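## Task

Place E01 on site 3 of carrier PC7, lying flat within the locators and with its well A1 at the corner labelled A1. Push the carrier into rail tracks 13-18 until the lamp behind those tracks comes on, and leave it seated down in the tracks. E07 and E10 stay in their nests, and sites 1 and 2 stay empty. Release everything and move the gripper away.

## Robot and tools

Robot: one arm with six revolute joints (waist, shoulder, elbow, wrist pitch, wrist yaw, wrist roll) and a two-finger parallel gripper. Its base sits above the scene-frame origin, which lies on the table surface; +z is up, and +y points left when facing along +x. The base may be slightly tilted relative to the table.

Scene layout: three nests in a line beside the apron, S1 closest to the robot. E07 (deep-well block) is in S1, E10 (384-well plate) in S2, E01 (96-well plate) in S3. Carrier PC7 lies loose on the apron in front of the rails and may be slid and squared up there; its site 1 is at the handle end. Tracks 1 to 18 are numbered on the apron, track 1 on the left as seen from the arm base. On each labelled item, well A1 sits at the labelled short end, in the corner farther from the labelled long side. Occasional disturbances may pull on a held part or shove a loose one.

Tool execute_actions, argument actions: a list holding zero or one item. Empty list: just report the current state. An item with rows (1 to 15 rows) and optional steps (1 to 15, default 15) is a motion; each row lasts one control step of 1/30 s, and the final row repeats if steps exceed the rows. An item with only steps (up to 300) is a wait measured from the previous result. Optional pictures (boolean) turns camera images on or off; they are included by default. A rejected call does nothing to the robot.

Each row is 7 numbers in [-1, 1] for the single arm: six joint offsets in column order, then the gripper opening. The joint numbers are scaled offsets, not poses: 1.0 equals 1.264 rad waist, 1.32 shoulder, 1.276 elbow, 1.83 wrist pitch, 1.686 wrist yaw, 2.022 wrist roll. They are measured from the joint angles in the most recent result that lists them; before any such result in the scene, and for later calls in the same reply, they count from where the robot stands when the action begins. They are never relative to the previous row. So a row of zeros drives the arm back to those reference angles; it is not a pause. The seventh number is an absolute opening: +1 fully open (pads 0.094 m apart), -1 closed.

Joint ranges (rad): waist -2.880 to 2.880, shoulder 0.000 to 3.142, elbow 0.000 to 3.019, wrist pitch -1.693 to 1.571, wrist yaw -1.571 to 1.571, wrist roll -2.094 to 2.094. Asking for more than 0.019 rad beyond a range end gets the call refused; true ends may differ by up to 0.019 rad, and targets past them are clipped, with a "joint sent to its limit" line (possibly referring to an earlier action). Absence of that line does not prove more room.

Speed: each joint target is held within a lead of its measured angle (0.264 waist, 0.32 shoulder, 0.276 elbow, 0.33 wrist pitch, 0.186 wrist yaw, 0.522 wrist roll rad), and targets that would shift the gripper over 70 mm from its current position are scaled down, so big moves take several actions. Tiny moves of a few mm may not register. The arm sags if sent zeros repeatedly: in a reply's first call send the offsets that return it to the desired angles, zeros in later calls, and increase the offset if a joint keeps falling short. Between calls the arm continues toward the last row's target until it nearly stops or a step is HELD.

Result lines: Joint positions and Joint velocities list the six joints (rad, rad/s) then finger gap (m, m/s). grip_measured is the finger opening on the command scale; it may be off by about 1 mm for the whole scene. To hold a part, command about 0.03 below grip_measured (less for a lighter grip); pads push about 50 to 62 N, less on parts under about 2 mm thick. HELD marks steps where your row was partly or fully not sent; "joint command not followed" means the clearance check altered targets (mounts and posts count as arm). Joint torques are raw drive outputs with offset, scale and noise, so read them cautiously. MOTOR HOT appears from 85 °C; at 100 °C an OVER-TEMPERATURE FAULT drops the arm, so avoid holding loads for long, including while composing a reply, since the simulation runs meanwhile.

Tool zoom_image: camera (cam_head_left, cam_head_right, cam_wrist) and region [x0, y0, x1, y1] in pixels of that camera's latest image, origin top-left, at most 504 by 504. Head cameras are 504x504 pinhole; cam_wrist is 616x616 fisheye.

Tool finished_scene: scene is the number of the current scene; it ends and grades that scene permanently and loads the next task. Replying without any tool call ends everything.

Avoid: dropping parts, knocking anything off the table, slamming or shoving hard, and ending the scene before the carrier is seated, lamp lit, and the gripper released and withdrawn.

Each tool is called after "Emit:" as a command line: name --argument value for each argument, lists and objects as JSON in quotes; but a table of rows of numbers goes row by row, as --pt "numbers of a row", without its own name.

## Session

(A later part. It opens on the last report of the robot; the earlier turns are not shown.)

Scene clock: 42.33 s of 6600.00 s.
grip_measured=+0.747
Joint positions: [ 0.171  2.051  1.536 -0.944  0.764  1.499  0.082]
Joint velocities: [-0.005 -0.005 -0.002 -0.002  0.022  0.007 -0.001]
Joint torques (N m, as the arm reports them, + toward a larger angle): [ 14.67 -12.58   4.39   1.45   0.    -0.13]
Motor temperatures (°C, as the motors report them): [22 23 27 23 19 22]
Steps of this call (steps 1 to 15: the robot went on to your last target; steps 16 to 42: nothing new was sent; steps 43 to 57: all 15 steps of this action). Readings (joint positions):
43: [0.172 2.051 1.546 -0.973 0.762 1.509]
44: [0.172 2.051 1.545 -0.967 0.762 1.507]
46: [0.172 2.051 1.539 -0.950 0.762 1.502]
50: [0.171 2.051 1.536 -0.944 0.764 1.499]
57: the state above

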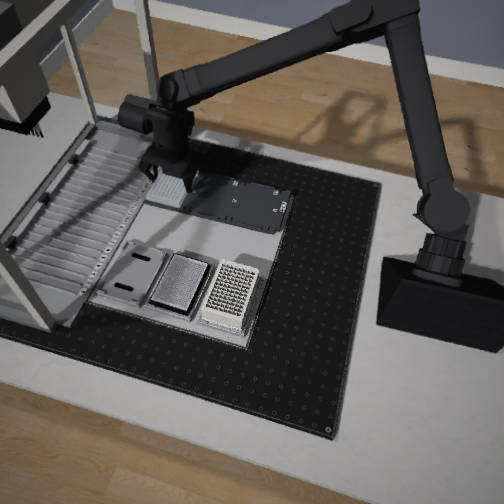

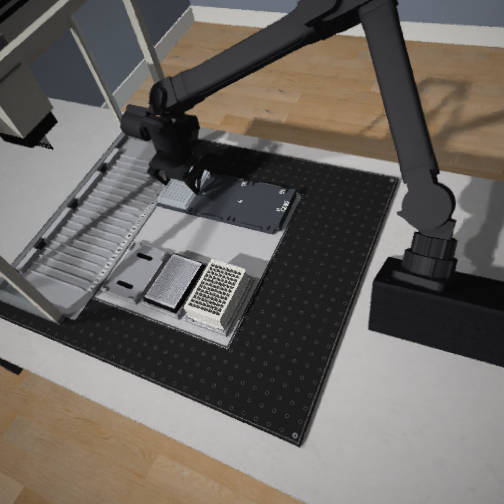

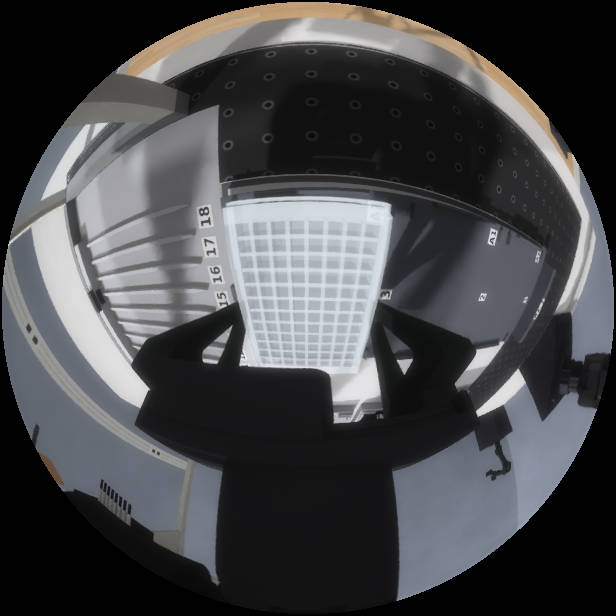

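Emit:
execute_actions --actions '[{"rows":[[0,0,0.01,-0.017,0.006,0.008,0.69],[0,0,0.01,-0.017,0.006,0.008,0.69],[0,0,0.01,-0.017,0.006,0.008,0.69],[0,0,0.01,-0.017,0.006,0.008,0.69],[0,0,0.01,-0.017,0.006,0.008,0.69],[-0.022,0.015,0,-0.017,0.006,0.008,0.69],[-0.022,0.015,0,-0.017,0.006,0.008,0.69],[-0.022,0.022,0,-0.017,0.006,0.008,0.69]]}]'

Emit:
zoom_image --camera "cam_wrist" --region '[187,130,427,290]'

Emit:
zoom_image --camera "cam_head_left" --region '[120,130,240,230]'

Scene clock: 45.10 s of 6600.00 s.
grip_measured=+0.747
Joint positions: [ 0.171  2.051  1.536 -0.954  0.77   1.507  0.082]
Joint velocities: [-0.005 -0.015  0.007  0.007  0.066 -0.022  0.   ]
Joint torques (N m, as the arm reports them, + toward a larger angle): [ 14.39 -10.62   5.77  -0.03   0.2    0.09]
Motor temperatures (°C, as the motors report them): [22 23 27 23 19 22]
Steps of this call (steps 1 to 15: the robot went on to your last target; steps 16 to 68: nothing new was sent; steps 69 to 83: all 15 steps of this action). Readings (joint positions):
69: [0.171 2.051 1.536 -0.946 0.768 1.500]
70: [0.171 2.051 1.536 -0.950 0.770 1.501]
72: [0.171 2.051 1.536 -0.953 0.770 1.504]
76: [0.171 2.051 1.536 -0.954 0.770 1.507]
83: the state above

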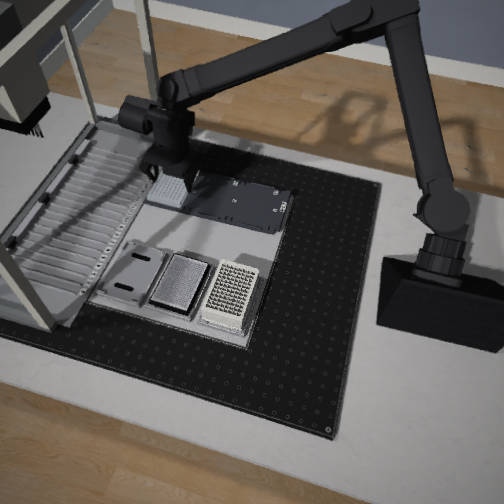

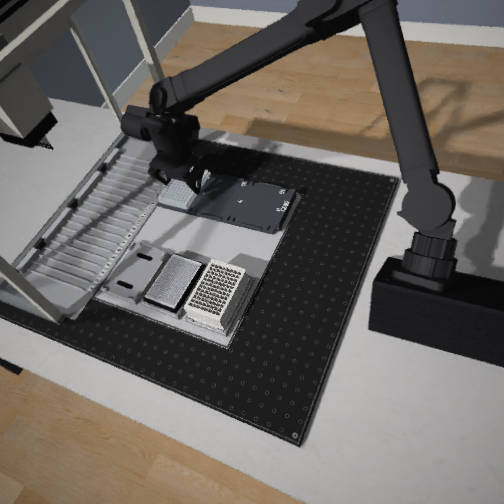

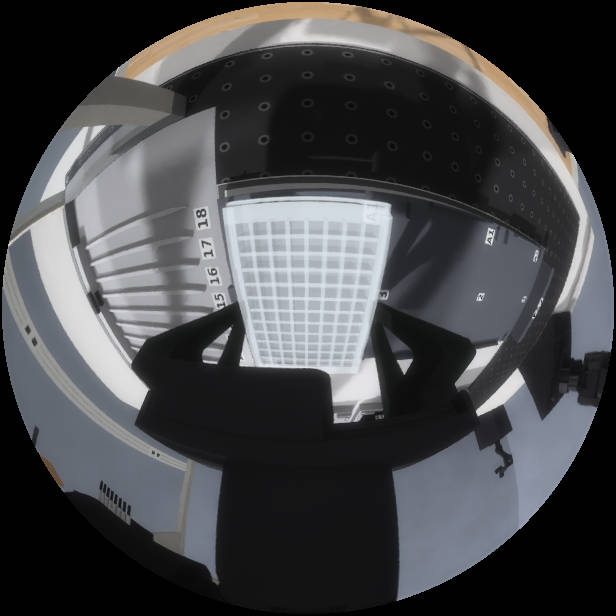

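Region (187, 130, 427, 290) of cam_wrist's 616x616 image, scaled by 2.100, with more detail than that image has.

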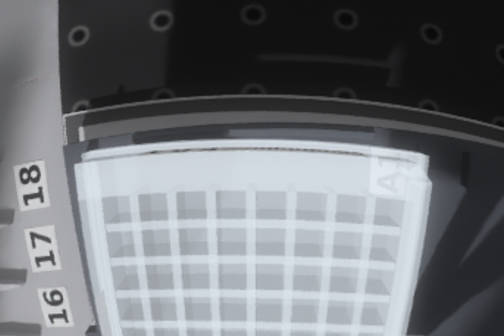

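Region (120, 130, 240, 230) of cam_head_left's 504x504 image, scaled by 4.200, with more detail than that image has.

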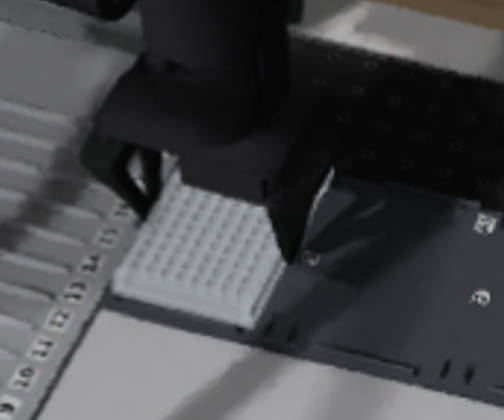

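Emit:
execute_actions --actions '[{"rows":[[0,0,0,-0.014,0,-0.014,0.69],[0,0,0,-0.014,0,-0.014,0.69],[0,0,0,-0.014,0,-0.014,0.69],[0,0,0,-0.014,0,-0.014,0.69],[0,0,0,-0.014,0,-0.014,0.69],[0,0,0,-0.014,0,-0.014,0.69],[-0.022,0.024,0,-0.014,0,-0.014,0.69]]}]' --pictures false

Emit:
execute_actions --actions '[{"rows":[[0,0,0,0,0,0,0.76],[0,0,0,0,0,0,0.8],[0,0,0,0,0,0,0.85],[0,0,0,0,0,0,1]],"steps":10}]'

Emit:
zoom_image --camera "cam_wrist" --region '[187,150,427,390]'

Emit:
zoom_image --camera "cam_head_left" --region '[120,130,240,230]'

Scene clock: 48.60 s of 6600.00 s.
grip_measured=+0.747
Joint positions: [ 0.171  2.051  1.536 -0.954  0.77   1.5    0.082]
Joint velocities: [ 0.005 -0.005  0.007 -0.012 -0.051  0.066  0.001]
Joint torques (N m, as the arm reports them, + toward a larger angle): [ 14.45 -10.54   5.78  -0.14   0.06  -0.22]
Motor temperatures (°C, as the motors report them): [22 23 27 23 19 22]
Steps of this call (steps 1 to 15: the robot went on to your last target; steps 16 to 90: nothing new was sent; steps 91 to 105: all 15 steps of this action). Readings (joint positions):
91: [0.171 2.051 1.536 -0.954 0.770 1.505]
92: [0.171 2.051 1.536 -0.954 0.770 1.503]
94: [0.171 2.051 1.536 -0.954 0.770 1.501]
98: [0.171 2.051 1.536 -0.954 0.770 1.500]
105: the state above

Scene clock: 48.93 s of 6600.00 s.
grip_measured=+1.000
Joint positions: [ 0.171  2.051  1.536 -0.954  0.77   1.5    0.094]
Joint velocities: [-0.005  0.005  0.002 -0.007 -0.051  0.022  0.   ]
Joint torques (N m, as the arm reports them, + toward a larger angle): [ 16.77 -12.8    5.82   0.7    0.06   0.  ]
Motor temperatures (°C, as the motors report them): [22 23 27 23 19 22]
Steps of this call (steps 1 to 10: all 10 steps of this action). Readings (joint positions):
1: [0.171 2.051 1.536 -0.954 0.770 1.500]
2: [0.171 2.051 1.536 -0.954 0.770 1.500]
4: [0.171 2.051 1.536 -0.954 0.770 1.500]
8: [0.171 2.051 1.536 -0.954 0.770 1.500]
10: the state above

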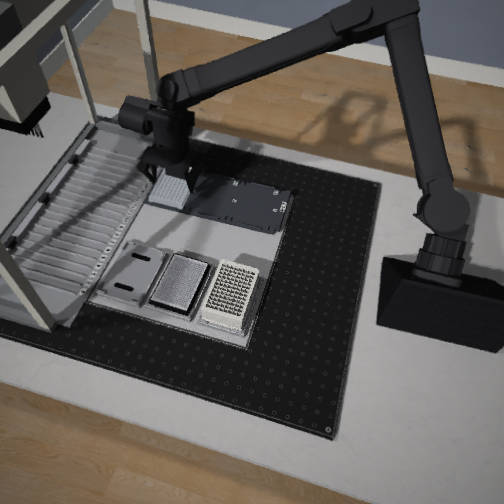

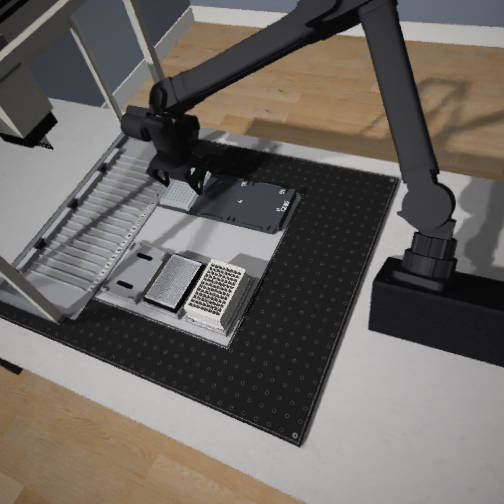

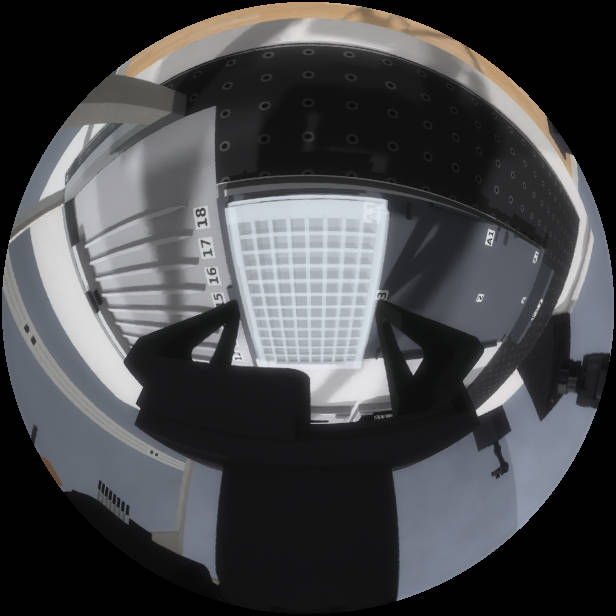

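Region (187, 150, 427, 390) of cam_wrist's 616x616 image, scaled by 2.100, with more detail than that image has.

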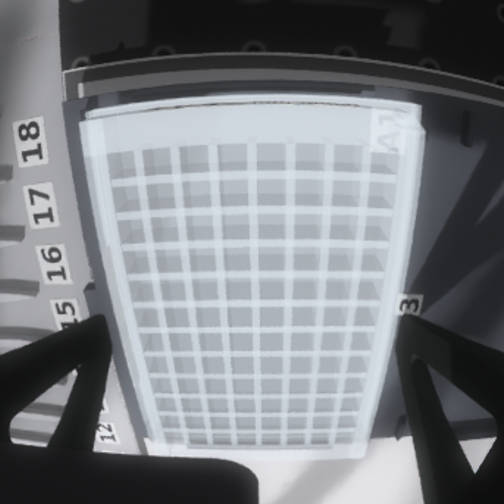

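Region (120, 130, 240, 230) of cam_head_left's 504x504 image, scaled by 4.200, with more detail than that image has.

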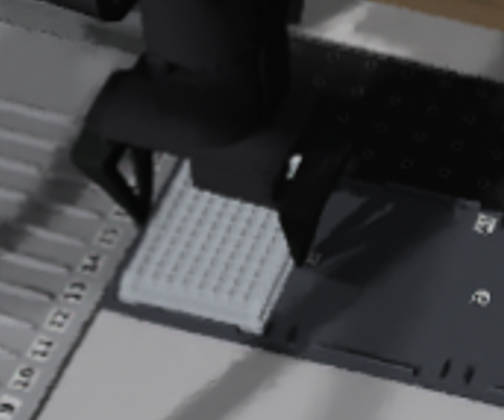

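Emit:
execute_actions --actions '[{"rows":[[0.02,-0.02,0,-0.01,0,0,1],[0.03,-0.03,0,-0.02,0,0,1],[0.04,-0.04,0,-0.03,0,0,1],[0.045,-0.05,0,-0.03,0,0,1],[0.045,-0.06,0,-0.03,0,0,1],[0.045,-0.08,-0.02,-0.03,0,0,1],[0.045,-0.11,-0.06,-0.02,0,-0.05,1],[0.045,-0.15,-0.11,-0.01,0,-0.12,1],[0.045,-0.19,-0.17,0,0,-0.2,0.9],[0.04,-0.24,-0.24,0.01,0,-0.28,0.8],[0.04,-0.3,-0.32,0.02,0,-0.36,0.6],[0.035,-0.36,-0.4,0.035,0,-0.46,0.4],[0.03,-0.43,-0.5,0.05,-0.008,-0.56,0.2],[0.02,-0.5,-0.6,0.07,-0.008,-0.66,0.2],[0.01,-0.577,-0.71,0.085,-0.008,-0.767,0.2]]}]' --pictures false

Emit:
execute_actions --actions '[{"steps":28}]'

Emit:
zoom_image --camera "cam_head_left" --region '[110,130,270,240]'

Scene clock: 53.77 s of 6600.00 s.
grip_measured=+0.208
Joint positions: [ 0.224  1.576  1.033 -0.897  0.762  0.954  0.057]
Joint velocities: [-0.063 -2.134 -1.873  0.672 -0.066 -2.015 -0.011]
Joint torques (N m, as the arm reports them, + toward a larger angle): [ 8.82 -9.33  5.31  1.14 -0.02 -0.05]
Motor temperatures (°C, as the motors report them): [22 23 27 23 19 22]
Steps of this call (steps 1 to 15: the robot went on to your last target; steps 16 to 90: nothing new was sent; then 1.33 s passed at rest; steps 91 to 105: all 15 steps of this action). Readings (joint positions):
91: [0.171 2.051 1.536 -0.954 0.770 1.500]
92: [0.173 2.050 1.536 -0.958 0.770 1.500]
94: [0.179 2.044 1.536 -0.978 0.770 1.500]
98: [0.206 1.984 1.490 -0.985 0.770 1.448]
105: the state above

Scene clock: 54.70 s of 6600.00 s.
grip_measured=+0.201
Joint positions: [ 0.194  1.283  0.621 -0.817  0.758 -0.038  0.056]
Joint velocities: [-0.005  0.005 -0.007 -0.012 -0.007 -0.007  0.001]
Joint torques (N m, as the arm reports them, + toward a larger angle): [ 5.7  -4.07  6.05  1.39 -0.09 -0.1 ]
Motor temperatures (°C, as the motors report them): [22 23 27 23 19 22]
Steps of this call (steps 1 to 28: the robot went on to your last target). Readings (joint positions):
1: [0.222 1.502 0.965 -0.877 0.762 0.884]
2: [0.219 1.430 0.899 -0.861 0.762 0.814]
4: [0.212 1.309 0.780 -0.844 0.762 0.668]
8: [0.195 1.245 0.635 -0.833 0.759 0.293]
28: the state above

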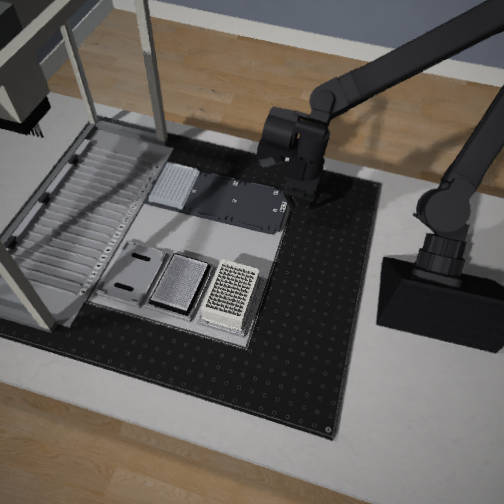

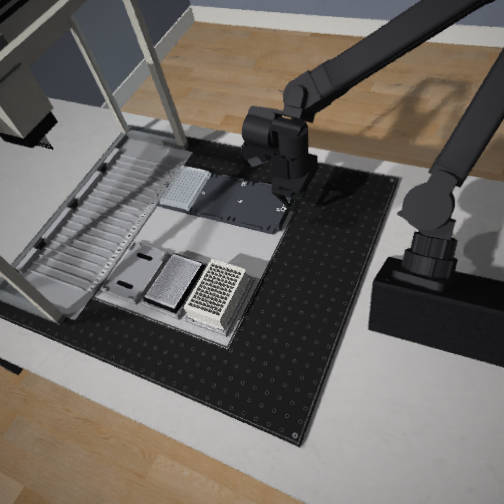

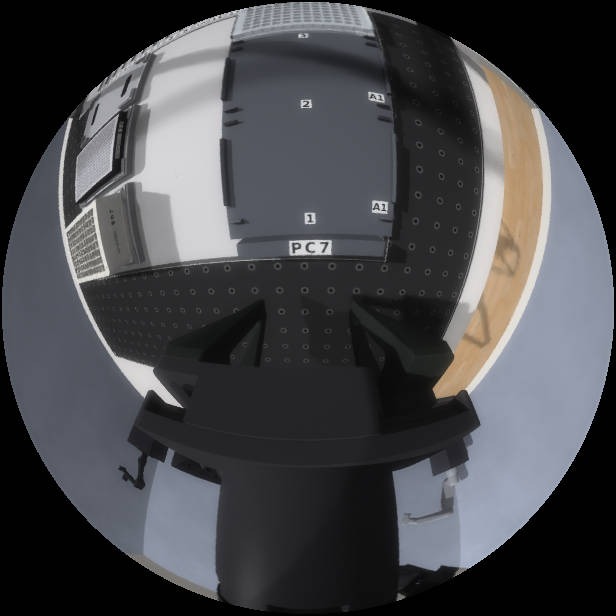

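Region (110, 130, 270, 240) of cam_head_left's 504x504 image, scaled by 3.150, with more detail than that image has; it fills the top 346 rows of this view, and the rest is white.

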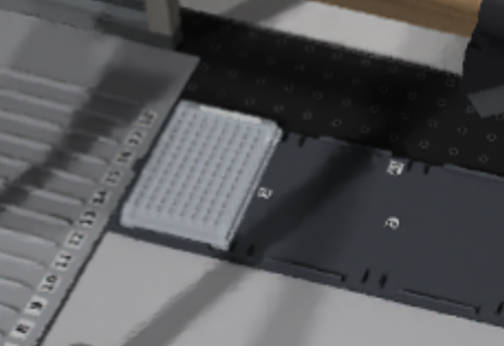

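Emit:
execute_actions --actions '[{"rows":[[-0.015,0.008,-0.012,0.015,0,-0.012,0.2],[-0.028,0.014,-0.021,0.032,0,-0.024,0.2],[-0.041,0.019,-0.03,0.05,0,-0.036,0.2],[-0.054,0.024,-0.038,0.068,-0.005,-0.048,0.2],[-0.067,0.029,-0.046,0.086,-0.005,-0.06,0.2],[-0.08,0.034,-0.054,0.104,-0.01,-0.072,0.2],[-0.092,0.039,-0.061,0.121,-0.01,-0.084,0.2],[-0.103,0.043,-0.067,0.137,-0.013,-0.095,0.2],[-0.112,0.046,-0.071,0.151,-0.013,-0.105,0.2]]}]' --pictures false

Emit:
execute_actions --actions '[{"steps":8}]'

Scene clock: 58.83 s of 6600.00 s.
grip_measured=+0.201
Joint positions: [ 0.055  1.334  0.537 -0.563  0.738 -0.22   0.056]
Joint velocities: [-0.005 -0.005  0.002  0.085 -0.022 -0.154 -0.001]
Joint torques (N m, as the arm reports them, + toward a larger angle): [ 6.28 -4.22  3.56  1.36 -0.14 -0.06]
Motor temperatures (°C, as the motors report them): [22 23 27 23 19 22]
Steps of this call (steps 1 to 30: the robot went on to your last target; steps 31 to 90: nothing new was sent; then 0.63 s passed at rest; steps 91 to 105: all 15 steps of this action). Readings (joint positions):
91: [0.193 1.283 0.621 -0.815 0.758 -0.043]
92: [0.191 1.283 0.619 -0.806 0.758 -0.049]
94: [0.175 1.284 0.606 -0.761 0.755 -0.072]
98: [0.106 1.305 0.565 -0.642 0.742 -0.140]
105: the state above

Scene clock: 59.10 s of 6600.00 s.
grip_measured=+0.201
Joint positions: [ 0.055  1.334  0.537 -0.558  0.738 -0.238  0.056]
Joint velocities: [-0.015 -0.005 -0.007  0.002 -0.007 -0.066  0.001]
Joint torques (N m, as the arm reports them, + toward a larger angle): [ 6.28 -4.31  3.59  1.38 -0.14 -0.06]
Motor temperatures (°C, as the motors report them): [22 22 27 23 19 22]
Steps of this call (steps 1 to 8: the robot went on to your last target). Readings (joint positions):
1: [0.055 1.334 0.537 -0.560 0.738 -0.225]
2: [0.055 1.334 0.537 -0.559 0.738 -0.228]
4: [0.055 1.334 0.537 -0.559 0.738 -0.233]
8: the state above

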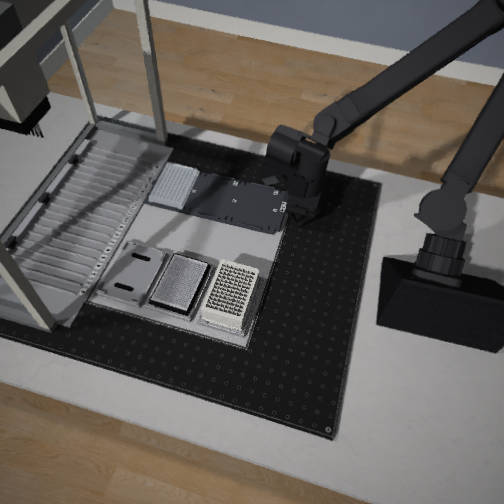

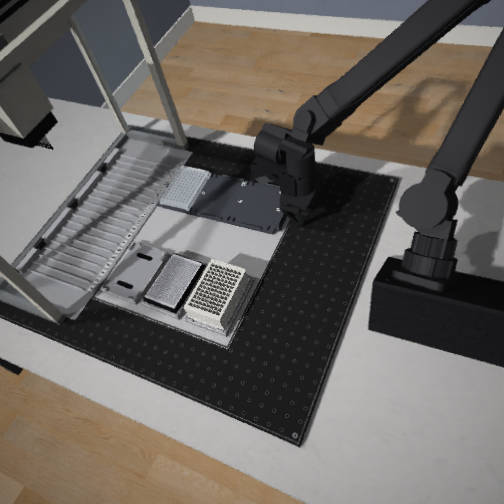

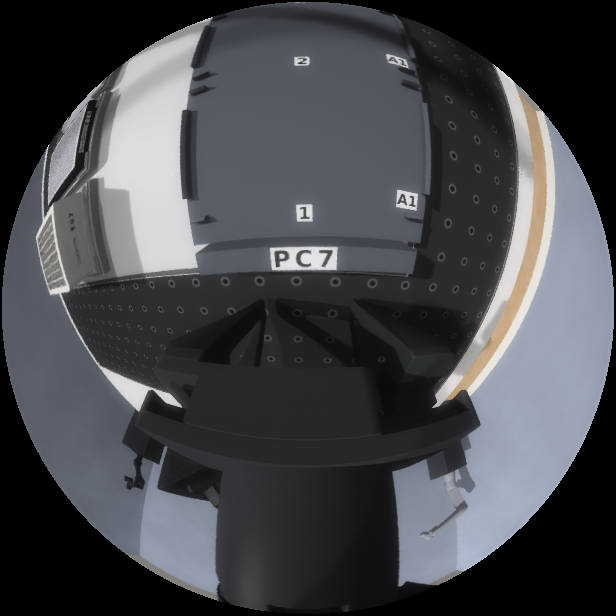

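Emit:
execute_actions --actions '[{"rows":[[0.012,0.008,0.03,0,0,0.005,0.2],[0.014,0.016,0.038,0,0,0.007,0.2],[0.016,0.024,0.046,-0.005,0,0.009,0.2],[0.018,0.033,0.054,-0.008,0,0.011,0.2],[0.02,0.042,0.062,-0.01,0,0.013,0.2],[0.022,0.05,0.07,-0.012,0,0.015,0.2],[0.024,0.058,0.078,-0.014,0,0.017,0.2],[0.026,0.066,0.086,-0.015,0.004,0.018,0.2],[0.028,0.074,0.094,-0.016,0.004,0.019,0.2],[0.03,0.082,0.102,-0.017,0.004,0.021,0.2],[0.032,0.09,0.11,-0.018,0.004,0.022,0.2],[0.034,0.098,0.118,-0.019,0.004,0.024,0.2],[0.035,0.106,0.126,-0.02,0.004,0.025,0.2]]}]' --pictures false

Emit:
execute_actions --actions '[{"steps":8}]'

Emit:
zoom_image --camera "cam_head_left" --region '[90,130,250,240]'

Scene clock: 63.00 s of 6600.00 s.
grip_measured=+0.201
Joint positions: [ 0.081  1.445  0.637 -0.592  0.752 -0.195  0.056]
Joint velocities: [ 0.015  0.171  0.149 -0.017 -0.095  0.066 -0.   ]
Joint torques (N m, as the arm reports them, + toward a larger angle): [ 9.2  -4.76  8.46  0.68 -0.33 -0.04]
Motor temperatures (°C, as the motors report them): [22 22 27 23 19 22]
Steps of this call (steps 1 to 30: the robot went on to your last target; steps 31 to 90: nothing new was sent; then 0.40 s passed at rest; steps 91 to 105: all 15 steps of this action). Readings (joint positions):
91: [0.055 1.334 0.537 -0.558 0.738 -0.241]
92: [0.055 1.334 0.539 -0.558 0.738 -0.239]
94: [0.058 1.339 0.548 -0.558 0.738 -0.235]
98: [0.069 1.379 0.594 -0.566 0.740 -0.223]
105: the state above

Scene clock: 63.27 s of 6600.00 s.
grip_measured=+0.201
Joint positions: [ 0.083  1.453  0.646 -0.592  0.752 -0.191  0.056]
Joint velocities: [-0.005 -0.005  0.022 -0.007 -0.022 -0.022  0.001]
Joint torques (N m, as the arm reports them, + toward a larger angle): [ 9.48 -4.61  8.4   0.65 -0.28  0.04]
Motor temperatures (°C, as the motors report them): [22 22 27 23 19 22]
Steps of this call (steps 1 to 8: the robot went on to your last target). Readings (joint positions):
1: [0.083 1.450 0.641 -0.592 0.752 -0.193]
2: [0.083 1.452 0.644 -0.592 0.752 -0.191]
4: [0.083 1.453 0.646 -0.592 0.752 -0.191]
8: the state above

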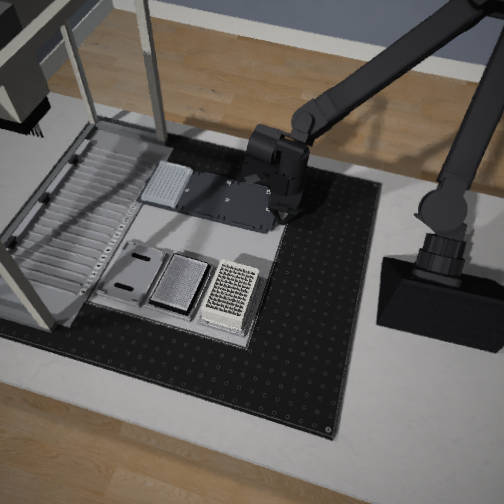

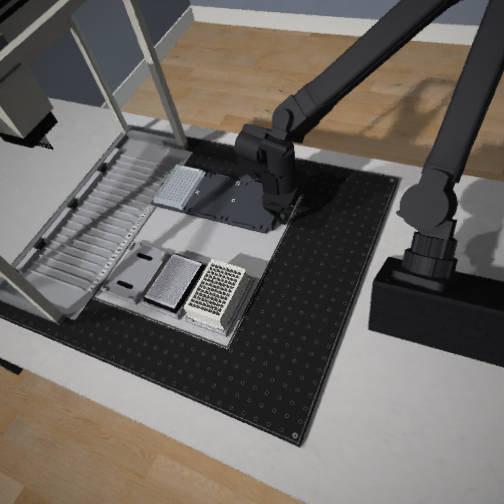

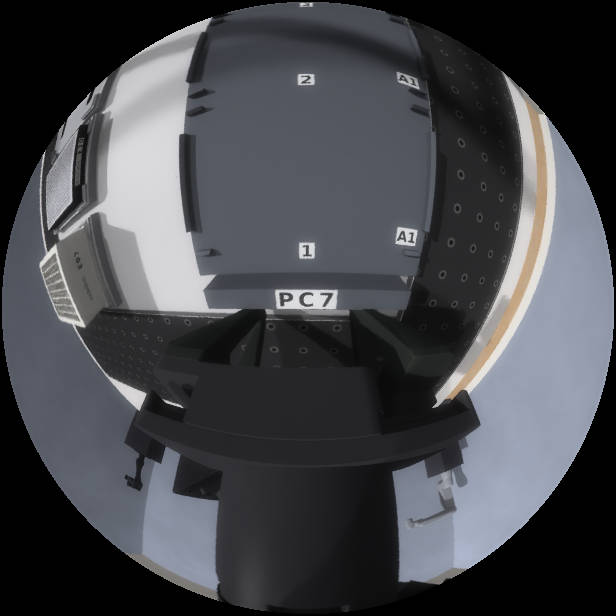

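Region (90, 130, 250, 240) of cam_head_left's 504x504 image, scaled by 3.150, with more detail than that image has; it fills the top 346 rows of this view, and the rest is white.

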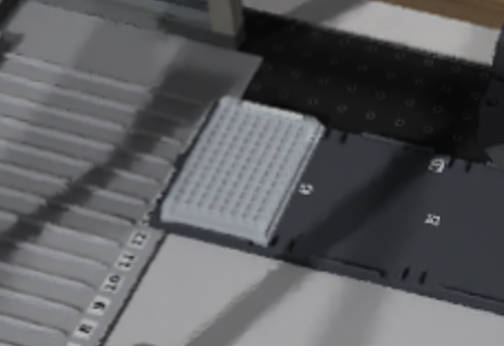

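Emit:
execute_actions --actions '[{"rows":[[0.013,0.01,0.05,0,0,0.005,0.2],[0.014,0.014,0.058,0,0,0.006,0.2],[0.015,0.02,0.065,0,0,0.007,0.2],[0.016,0.026,0.072,0,0,0.008,0.2],[0.017,0.032,0.079,0,0,0.009,0.2],[0.018,0.038,0.086,-0.003,0,0.01,0.2],[0.02,0.045,0.093,-0.005,0,0.011,0.2],[0.022,0.052,0.1,-0.007,0,0.012,0.2],[0.023,0.059,0.107,-0.009,0,0.013,0.2],[0.024,0.066,0.114,-0.011,0,0.014,0.2],[0.025,0.073,0.121,-0.013,0,0.015,0.2],[0.026,0.079,0.128,-0.015,0,0.016,0.2],[0.027,0.085,0.134,-0.017,0,0.017,0.2]]}]' --pictures false

Emit:
execute_actions --actions '[{"steps":8}]'

Emit:
zoom_image --camera "cam_head_left" --region '[90,130,250,240]'

Scene clock: 67.80 s of 6600.00 s.
grip_measured=+0.201
Joint positions: [ 0.097  1.547  0.761 -0.616  0.752 -0.172  0.056]
Joint velocities: [ 0.024  0.132  0.178 -0.002  0.007  0.066 -0.001]
Joint torques (N m, as the arm reports them, + toward a larger angle): [10.9  -6.63  8.12  0.56 -0.07  0.12]
Motor temperatures (°C, as the motors report them): [22 22 27 23 19 22]
Steps of this call (steps 1 to 15: the robot went on to your last target; steps 16 to 90: nothing new was sent; then 1.03 s passed at rest; steps 91 to 105: all 15 steps of this action). Readings (joint positions):
91: [0.083 1.453 0.647 -0.592 0.752 -0.190]
92: [0.083 1.453 0.648 -0.592 0.752 -0.189]
94: [0.083 1.457 0.653 -0.594 0.752 -0.188]
98: [0.087 1.485 0.687 -0.602 0.752 -0.186]
105: the state above

Scene clock: 68.07 s of 6600.00 s.
grip_measured=+0.201
Joint positions: [ 0.1    1.551  0.768 -0.616  0.752 -0.17   0.056]
Joint velocities: [-0.015 -0.005  0.007 -0.007 -0.037 -0.066 -0.002]
Joint torques (N m, as the arm reports them, + toward a larger angle): [11.04 -6.37  8.42  0.51 -0.07  0.15]
Motor temperatures (°C, as the motors report them): [22 22 27 23 19 22]
Steps of this call (steps 1 to 8: the robot went on to your last target). Readings (joint positions):
1: [0.098 1.550 0.766 -0.616 0.752 -0.172]
2: [0.099 1.551 0.767 -0.616 0.752 -0.171]
4: [0.100 1.551 0.768 -0.616 0.752 -0.170]
8: the state above

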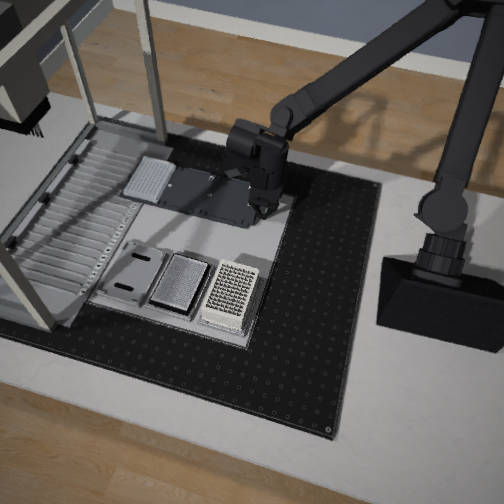

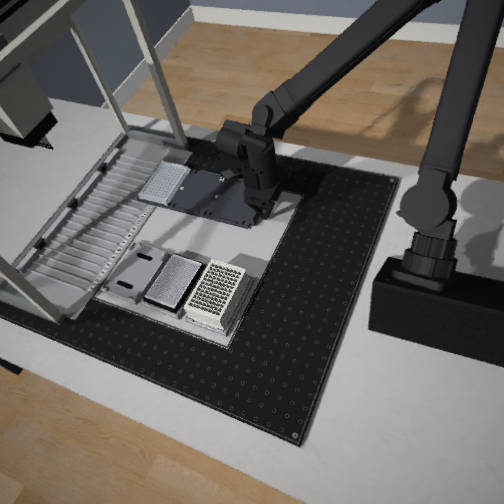

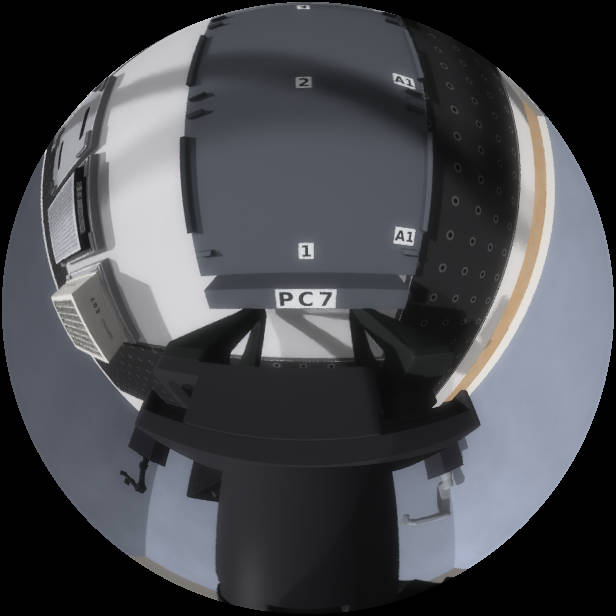

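Region (90, 130, 250, 240) of cam_head_left's 504x504 image, scaled by 3.150, with more detail than that image has; it fills the top 346 rows of this view, and the rest is white.

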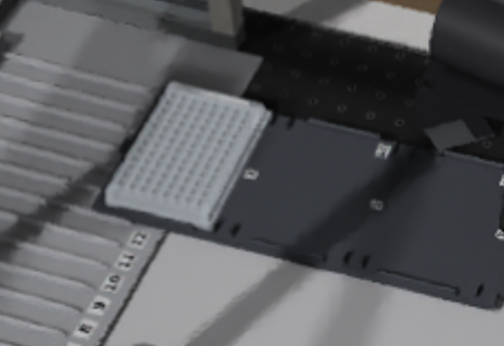

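Emit:
execute_actions --actions '[{"rows":[[0.018,0.015,0.05,0,0,0.008,0.2],[0.02,0.025,0.063,-0.004,0,0.011,0.2],[0.022,0.035,0.076,-0.008,0,0.013,0.2],[0.024,0.045,0.089,-0.012,0,0.016,0.2],[0.026,0.055,0.102,-0.015,0,0.018,0.2],[0.028,0.065,0.115,-0.019,0,0.02,0.2],[0.03,0.075,0.128,-0.022,0,0.023,0.2],[0.032,0.085,0.141,-0.026,0,0.025,0.2],[0.034,0.095,0.154,-0.029,0,0.027,0.2],[0.036,0.105,0.167,-0.033,0,0.03,0.2],[0.037,0.115,0.18,-0.036,0,0.032,0.2],[0.038,0.125,0.192,-0.04,0,0.034,0.2],[0.039,0.135,0.203,-0.043,0,0.036,0.2]]}]' --pictures false

Emit:
execute_actions --actions '[{"steps":8}]'

Scene clock: 72.03 s of 6600.00 s.
grip_measured=+0.201
Joint positions: [ 0.129  1.71   0.973 -0.684  0.755 -0.117  0.056]
Joint velocities: [ 0.024  0.22   0.286 -0.017  0.022  0.007 -0.001]
Joint torques (N m, as the arm reports them, + toward a larger angle): [13.33 -8.79  7.68  0.4  -0.15  0.11]
Motor temperatures (°C, as the motors report them): [22 22 27 23 19 22]
Steps of this call (steps 1 to 15: the robot went on to your last target; steps 16 to 90: nothing new was sent; then 0.47 s passed at rest; steps 91 to 105: all 15 steps of this action). Readings (joint positions):
91: [0.100 1.551 0.769 -0.616 0.752 -0.170]
92: [0.100 1.553 0.771 -0.618 0.752 -0.169]
94: [0.102 1.563 0.783 -0.631 0.754 -0.163]
98: [0.112 1.613 0.844 -0.656 0.755 -0.143]
105: the state above

Scene clock: 72.30 s of 6600.00 s.
grip_measured=+0.201
Joint positions: [ 0.133  1.717  0.985 -0.684  0.755 -0.112  0.056]
Joint velocities: [-0.015 -0.005 -0.017  0.002  0.037 -0.037  0.   ]
Joint torques (N m, as the arm reports them, + toward a larger angle): [13.4  -8.16  8.28  0.38 -0.14  0.16]
Motor temperatures (°C, as the motors report them): [22 22 27 23 19 22]
Steps of this call (steps 1 to 8: the robot went on to your last target). Readings (joint positions):
1: [0.131 1.715 0.981 -0.684 0.755 -0.116]
2: [0.132 1.717 0.984 -0.684 0.755 -0.115]
4: [0.133 1.717 0.985 -0.684 0.755 -0.113]
8: the state above

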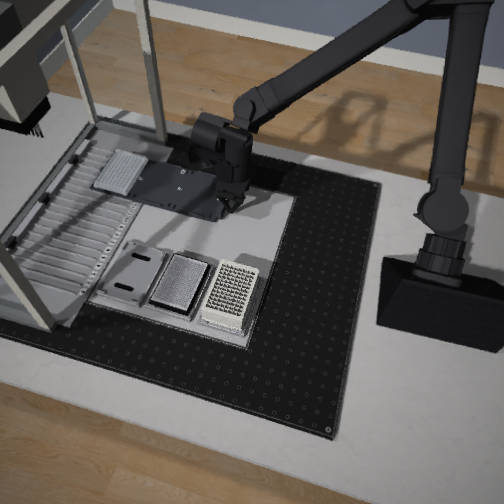

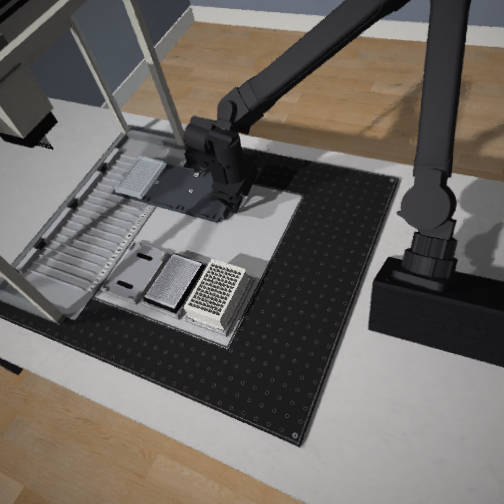

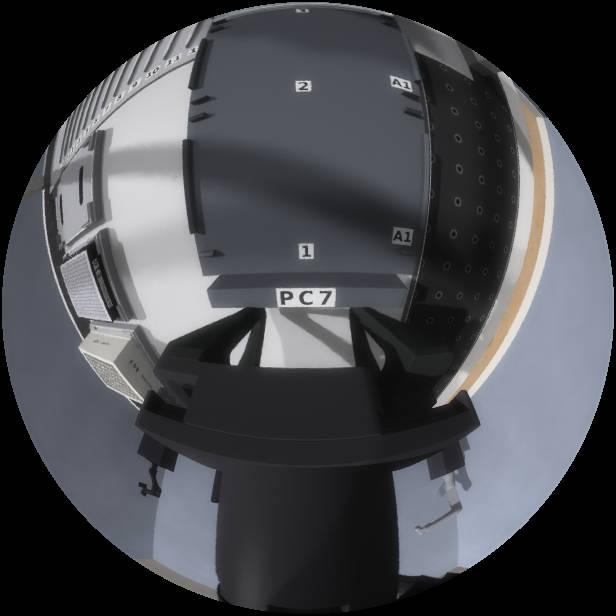

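Emit:
execute_actions --actions '[{"rows":[[0.012,0.018,0.045,0,0,0.005,0.2],[0.013,0.027,0.058,-0.004,0,0.006,0.2],[0.014,0.036,0.071,-0.008,0,0.007,0.2],[0.015,0.045,0.084,-0.012,0,0.008,0.2],[0.016,0.054,0.097,-0.016,0,0.009,0.2],[0.017,0.063,0.11,-0.02,0,0.01,0.2],[0.018,0.072,0.123,-0.024,0,0.011,0.2],[0.019,0.08,0.136,-0.028,0,0.012,0.2],[0.02,0.088,0.148,-0.032,0,0.013,0.2],[0.02,0.096,0.16,-0.036,0,0.014,0.2],[0.021,0.103,0.171,-0.039,0,0.014,0.2],[0.021,0.11,0.181,-0.042,0,0.015,0.2],[0.022,0.116,0.19,-0.045,0,0.015,0.2],[0.022,0.121,0.198,-0.047,0,0.015,0.2],[0.022,0.126,0.206,-0.049,0,0.015,0.2]]}]' --pictures false

Emit:
execute_actions --actions '[{"steps":10}]'

Scene clock: 76.33 s of 6600.00 s.
grip_measured=+0.201
Joint positions: [ 0.143  1.836  1.167 -0.771  0.761 -0.091  0.056]
Joint velocities: [ 0.005  0.22   0.349 -0.129 -0.037  0.007 -0.   ]
Joint torques (N m, as the arm reports them, + toward a larger angle): [15.25 -7.95 10.08  0.98 -0.26  0.12]
Motor temperatures (°C, as the motors report them): [22 22 28 23 19 22]
Steps of this call (steps 1 to 30: the robot went on to your last target; steps 31 to 90: nothing new was sent; then 0.53 s passed at rest; steps 91 to 105: all 15 steps of this action). Readings (joint positions):
91: [0.133 1.717 0.985 -0.684 0.755 -0.111]
92: [0.133 1.718 0.987 -0.686 0.755 -0.111]
94: [0.134 1.725 0.997 -0.700 0.757 -0.109]
98: [0.139 1.765 1.054 -0.730 0.760 -0.098]
105: the state above

Scene clock: 76.67 s of 6600.00 s.
grip_measured=+0.201
Joint positions: [ 0.144  1.851  1.189 -0.775  0.761 -0.091  0.056]
Joint velocities: [-0.005  0.005 -0.012 -0.012 -0.095 -0.11  -0.001]
Joint torques (N m, as the arm reports them, + toward a larger angle): [15.43 -8.15  9.96  0.82 -0.26  0.12]
Motor temperatures (°C, as the motors report them): [22 22 28 23 19 22]
Steps of this call (steps 1 to 10: the robot went on to your last target). Readings (joint positions):
1: [0.144 1.842 1.176 -0.774 0.761 -0.091]
2: [0.144 1.847 1.183 -0.775 0.761 -0.091]
4: [0.144 1.850 1.189 -0.775 0.761 -0.091]
8: [0.144 1.851 1.189 -0.775 0.761 -0.091]
10: the state above

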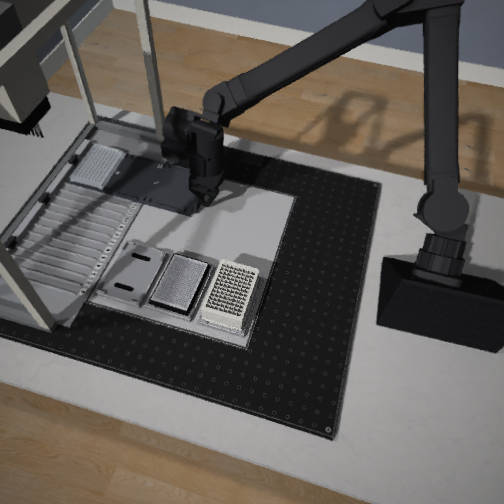

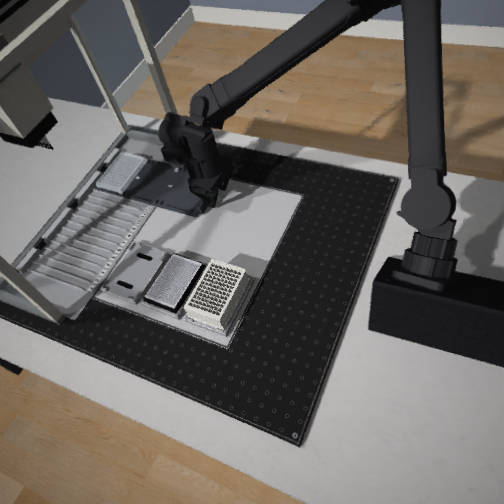

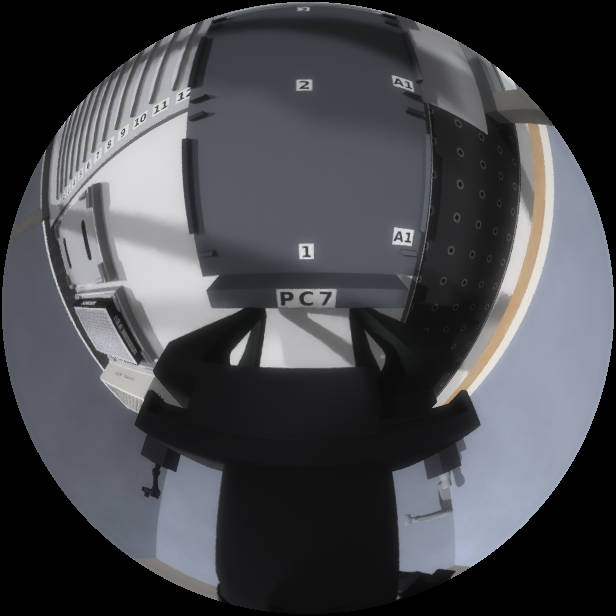

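Emit:
execute_actions --actions '[{"rows":[[0,0.024,0.052,0.005,0,0,0.2],[0,0.026,0.058,0.01,0,0,0.2],[0,0.029,0.064,0.012,0,0,0.2],[0,0.032,0.07,0.012,0,0,0.2],[0,0.035,0.076,0.012,0,0,0.2],[0,0.038,0.082,0.012,0,0,0.2]]}]'

Scene clock: 78.67 s of 6600.00 s.
grip_measured=+0.201
Joint positions: [ 0.144  1.869  1.219 -0.777  0.764 -0.097  0.056]
Joint velocities: [ 0.005 -0.005 -0.022  0.007  0.022  0.066 -0.001]
Joint torques (N m, as the arm reports them, + toward a larger angle): [14.41 -8.59 11.37  1.53 -0.12  0.07]
Motor temperatures (°C, as the motors report them): [22 22 28 23 19 22]
Steps of this call (steps 1 to 30: the robot went on to your last target; steps 31 to 45: nothing new was sent; steps 46 to 60: all 15 steps of this action). Readings (joint positions):
46: [0.144 1.851 1.189 -0.775 0.762 -0.091]
47: [0.144 1.851 1.190 -0.775 0.762 -0.091]
49: [0.144 1.853 1.193 -0.775 0.762 -0.091]
53: [0.144 1.868 1.218 -0.776 0.763 -0.095]
60: the state above

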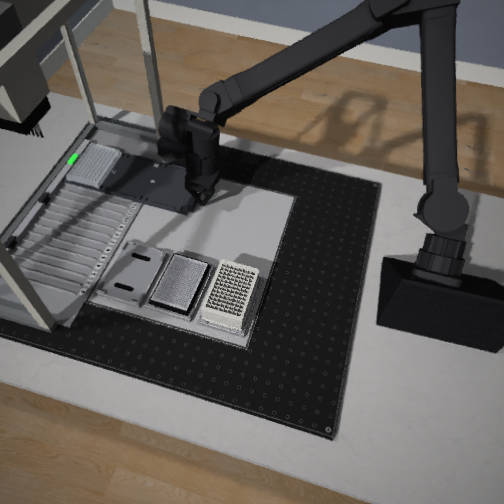

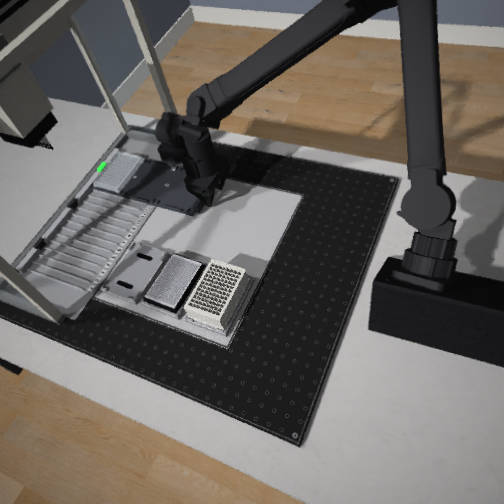

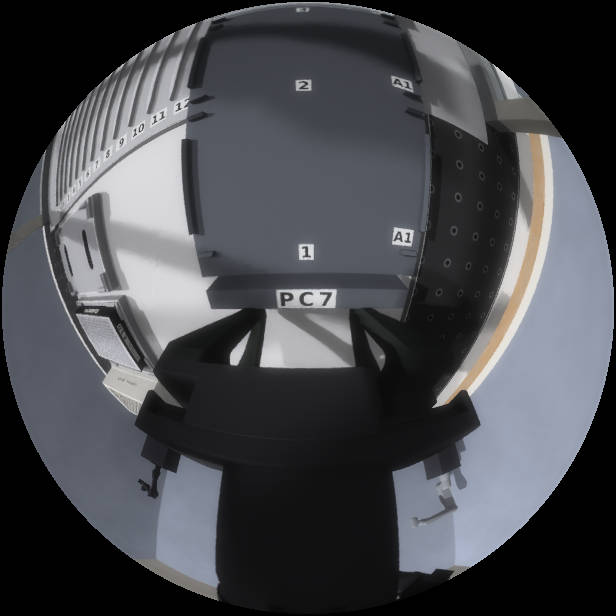

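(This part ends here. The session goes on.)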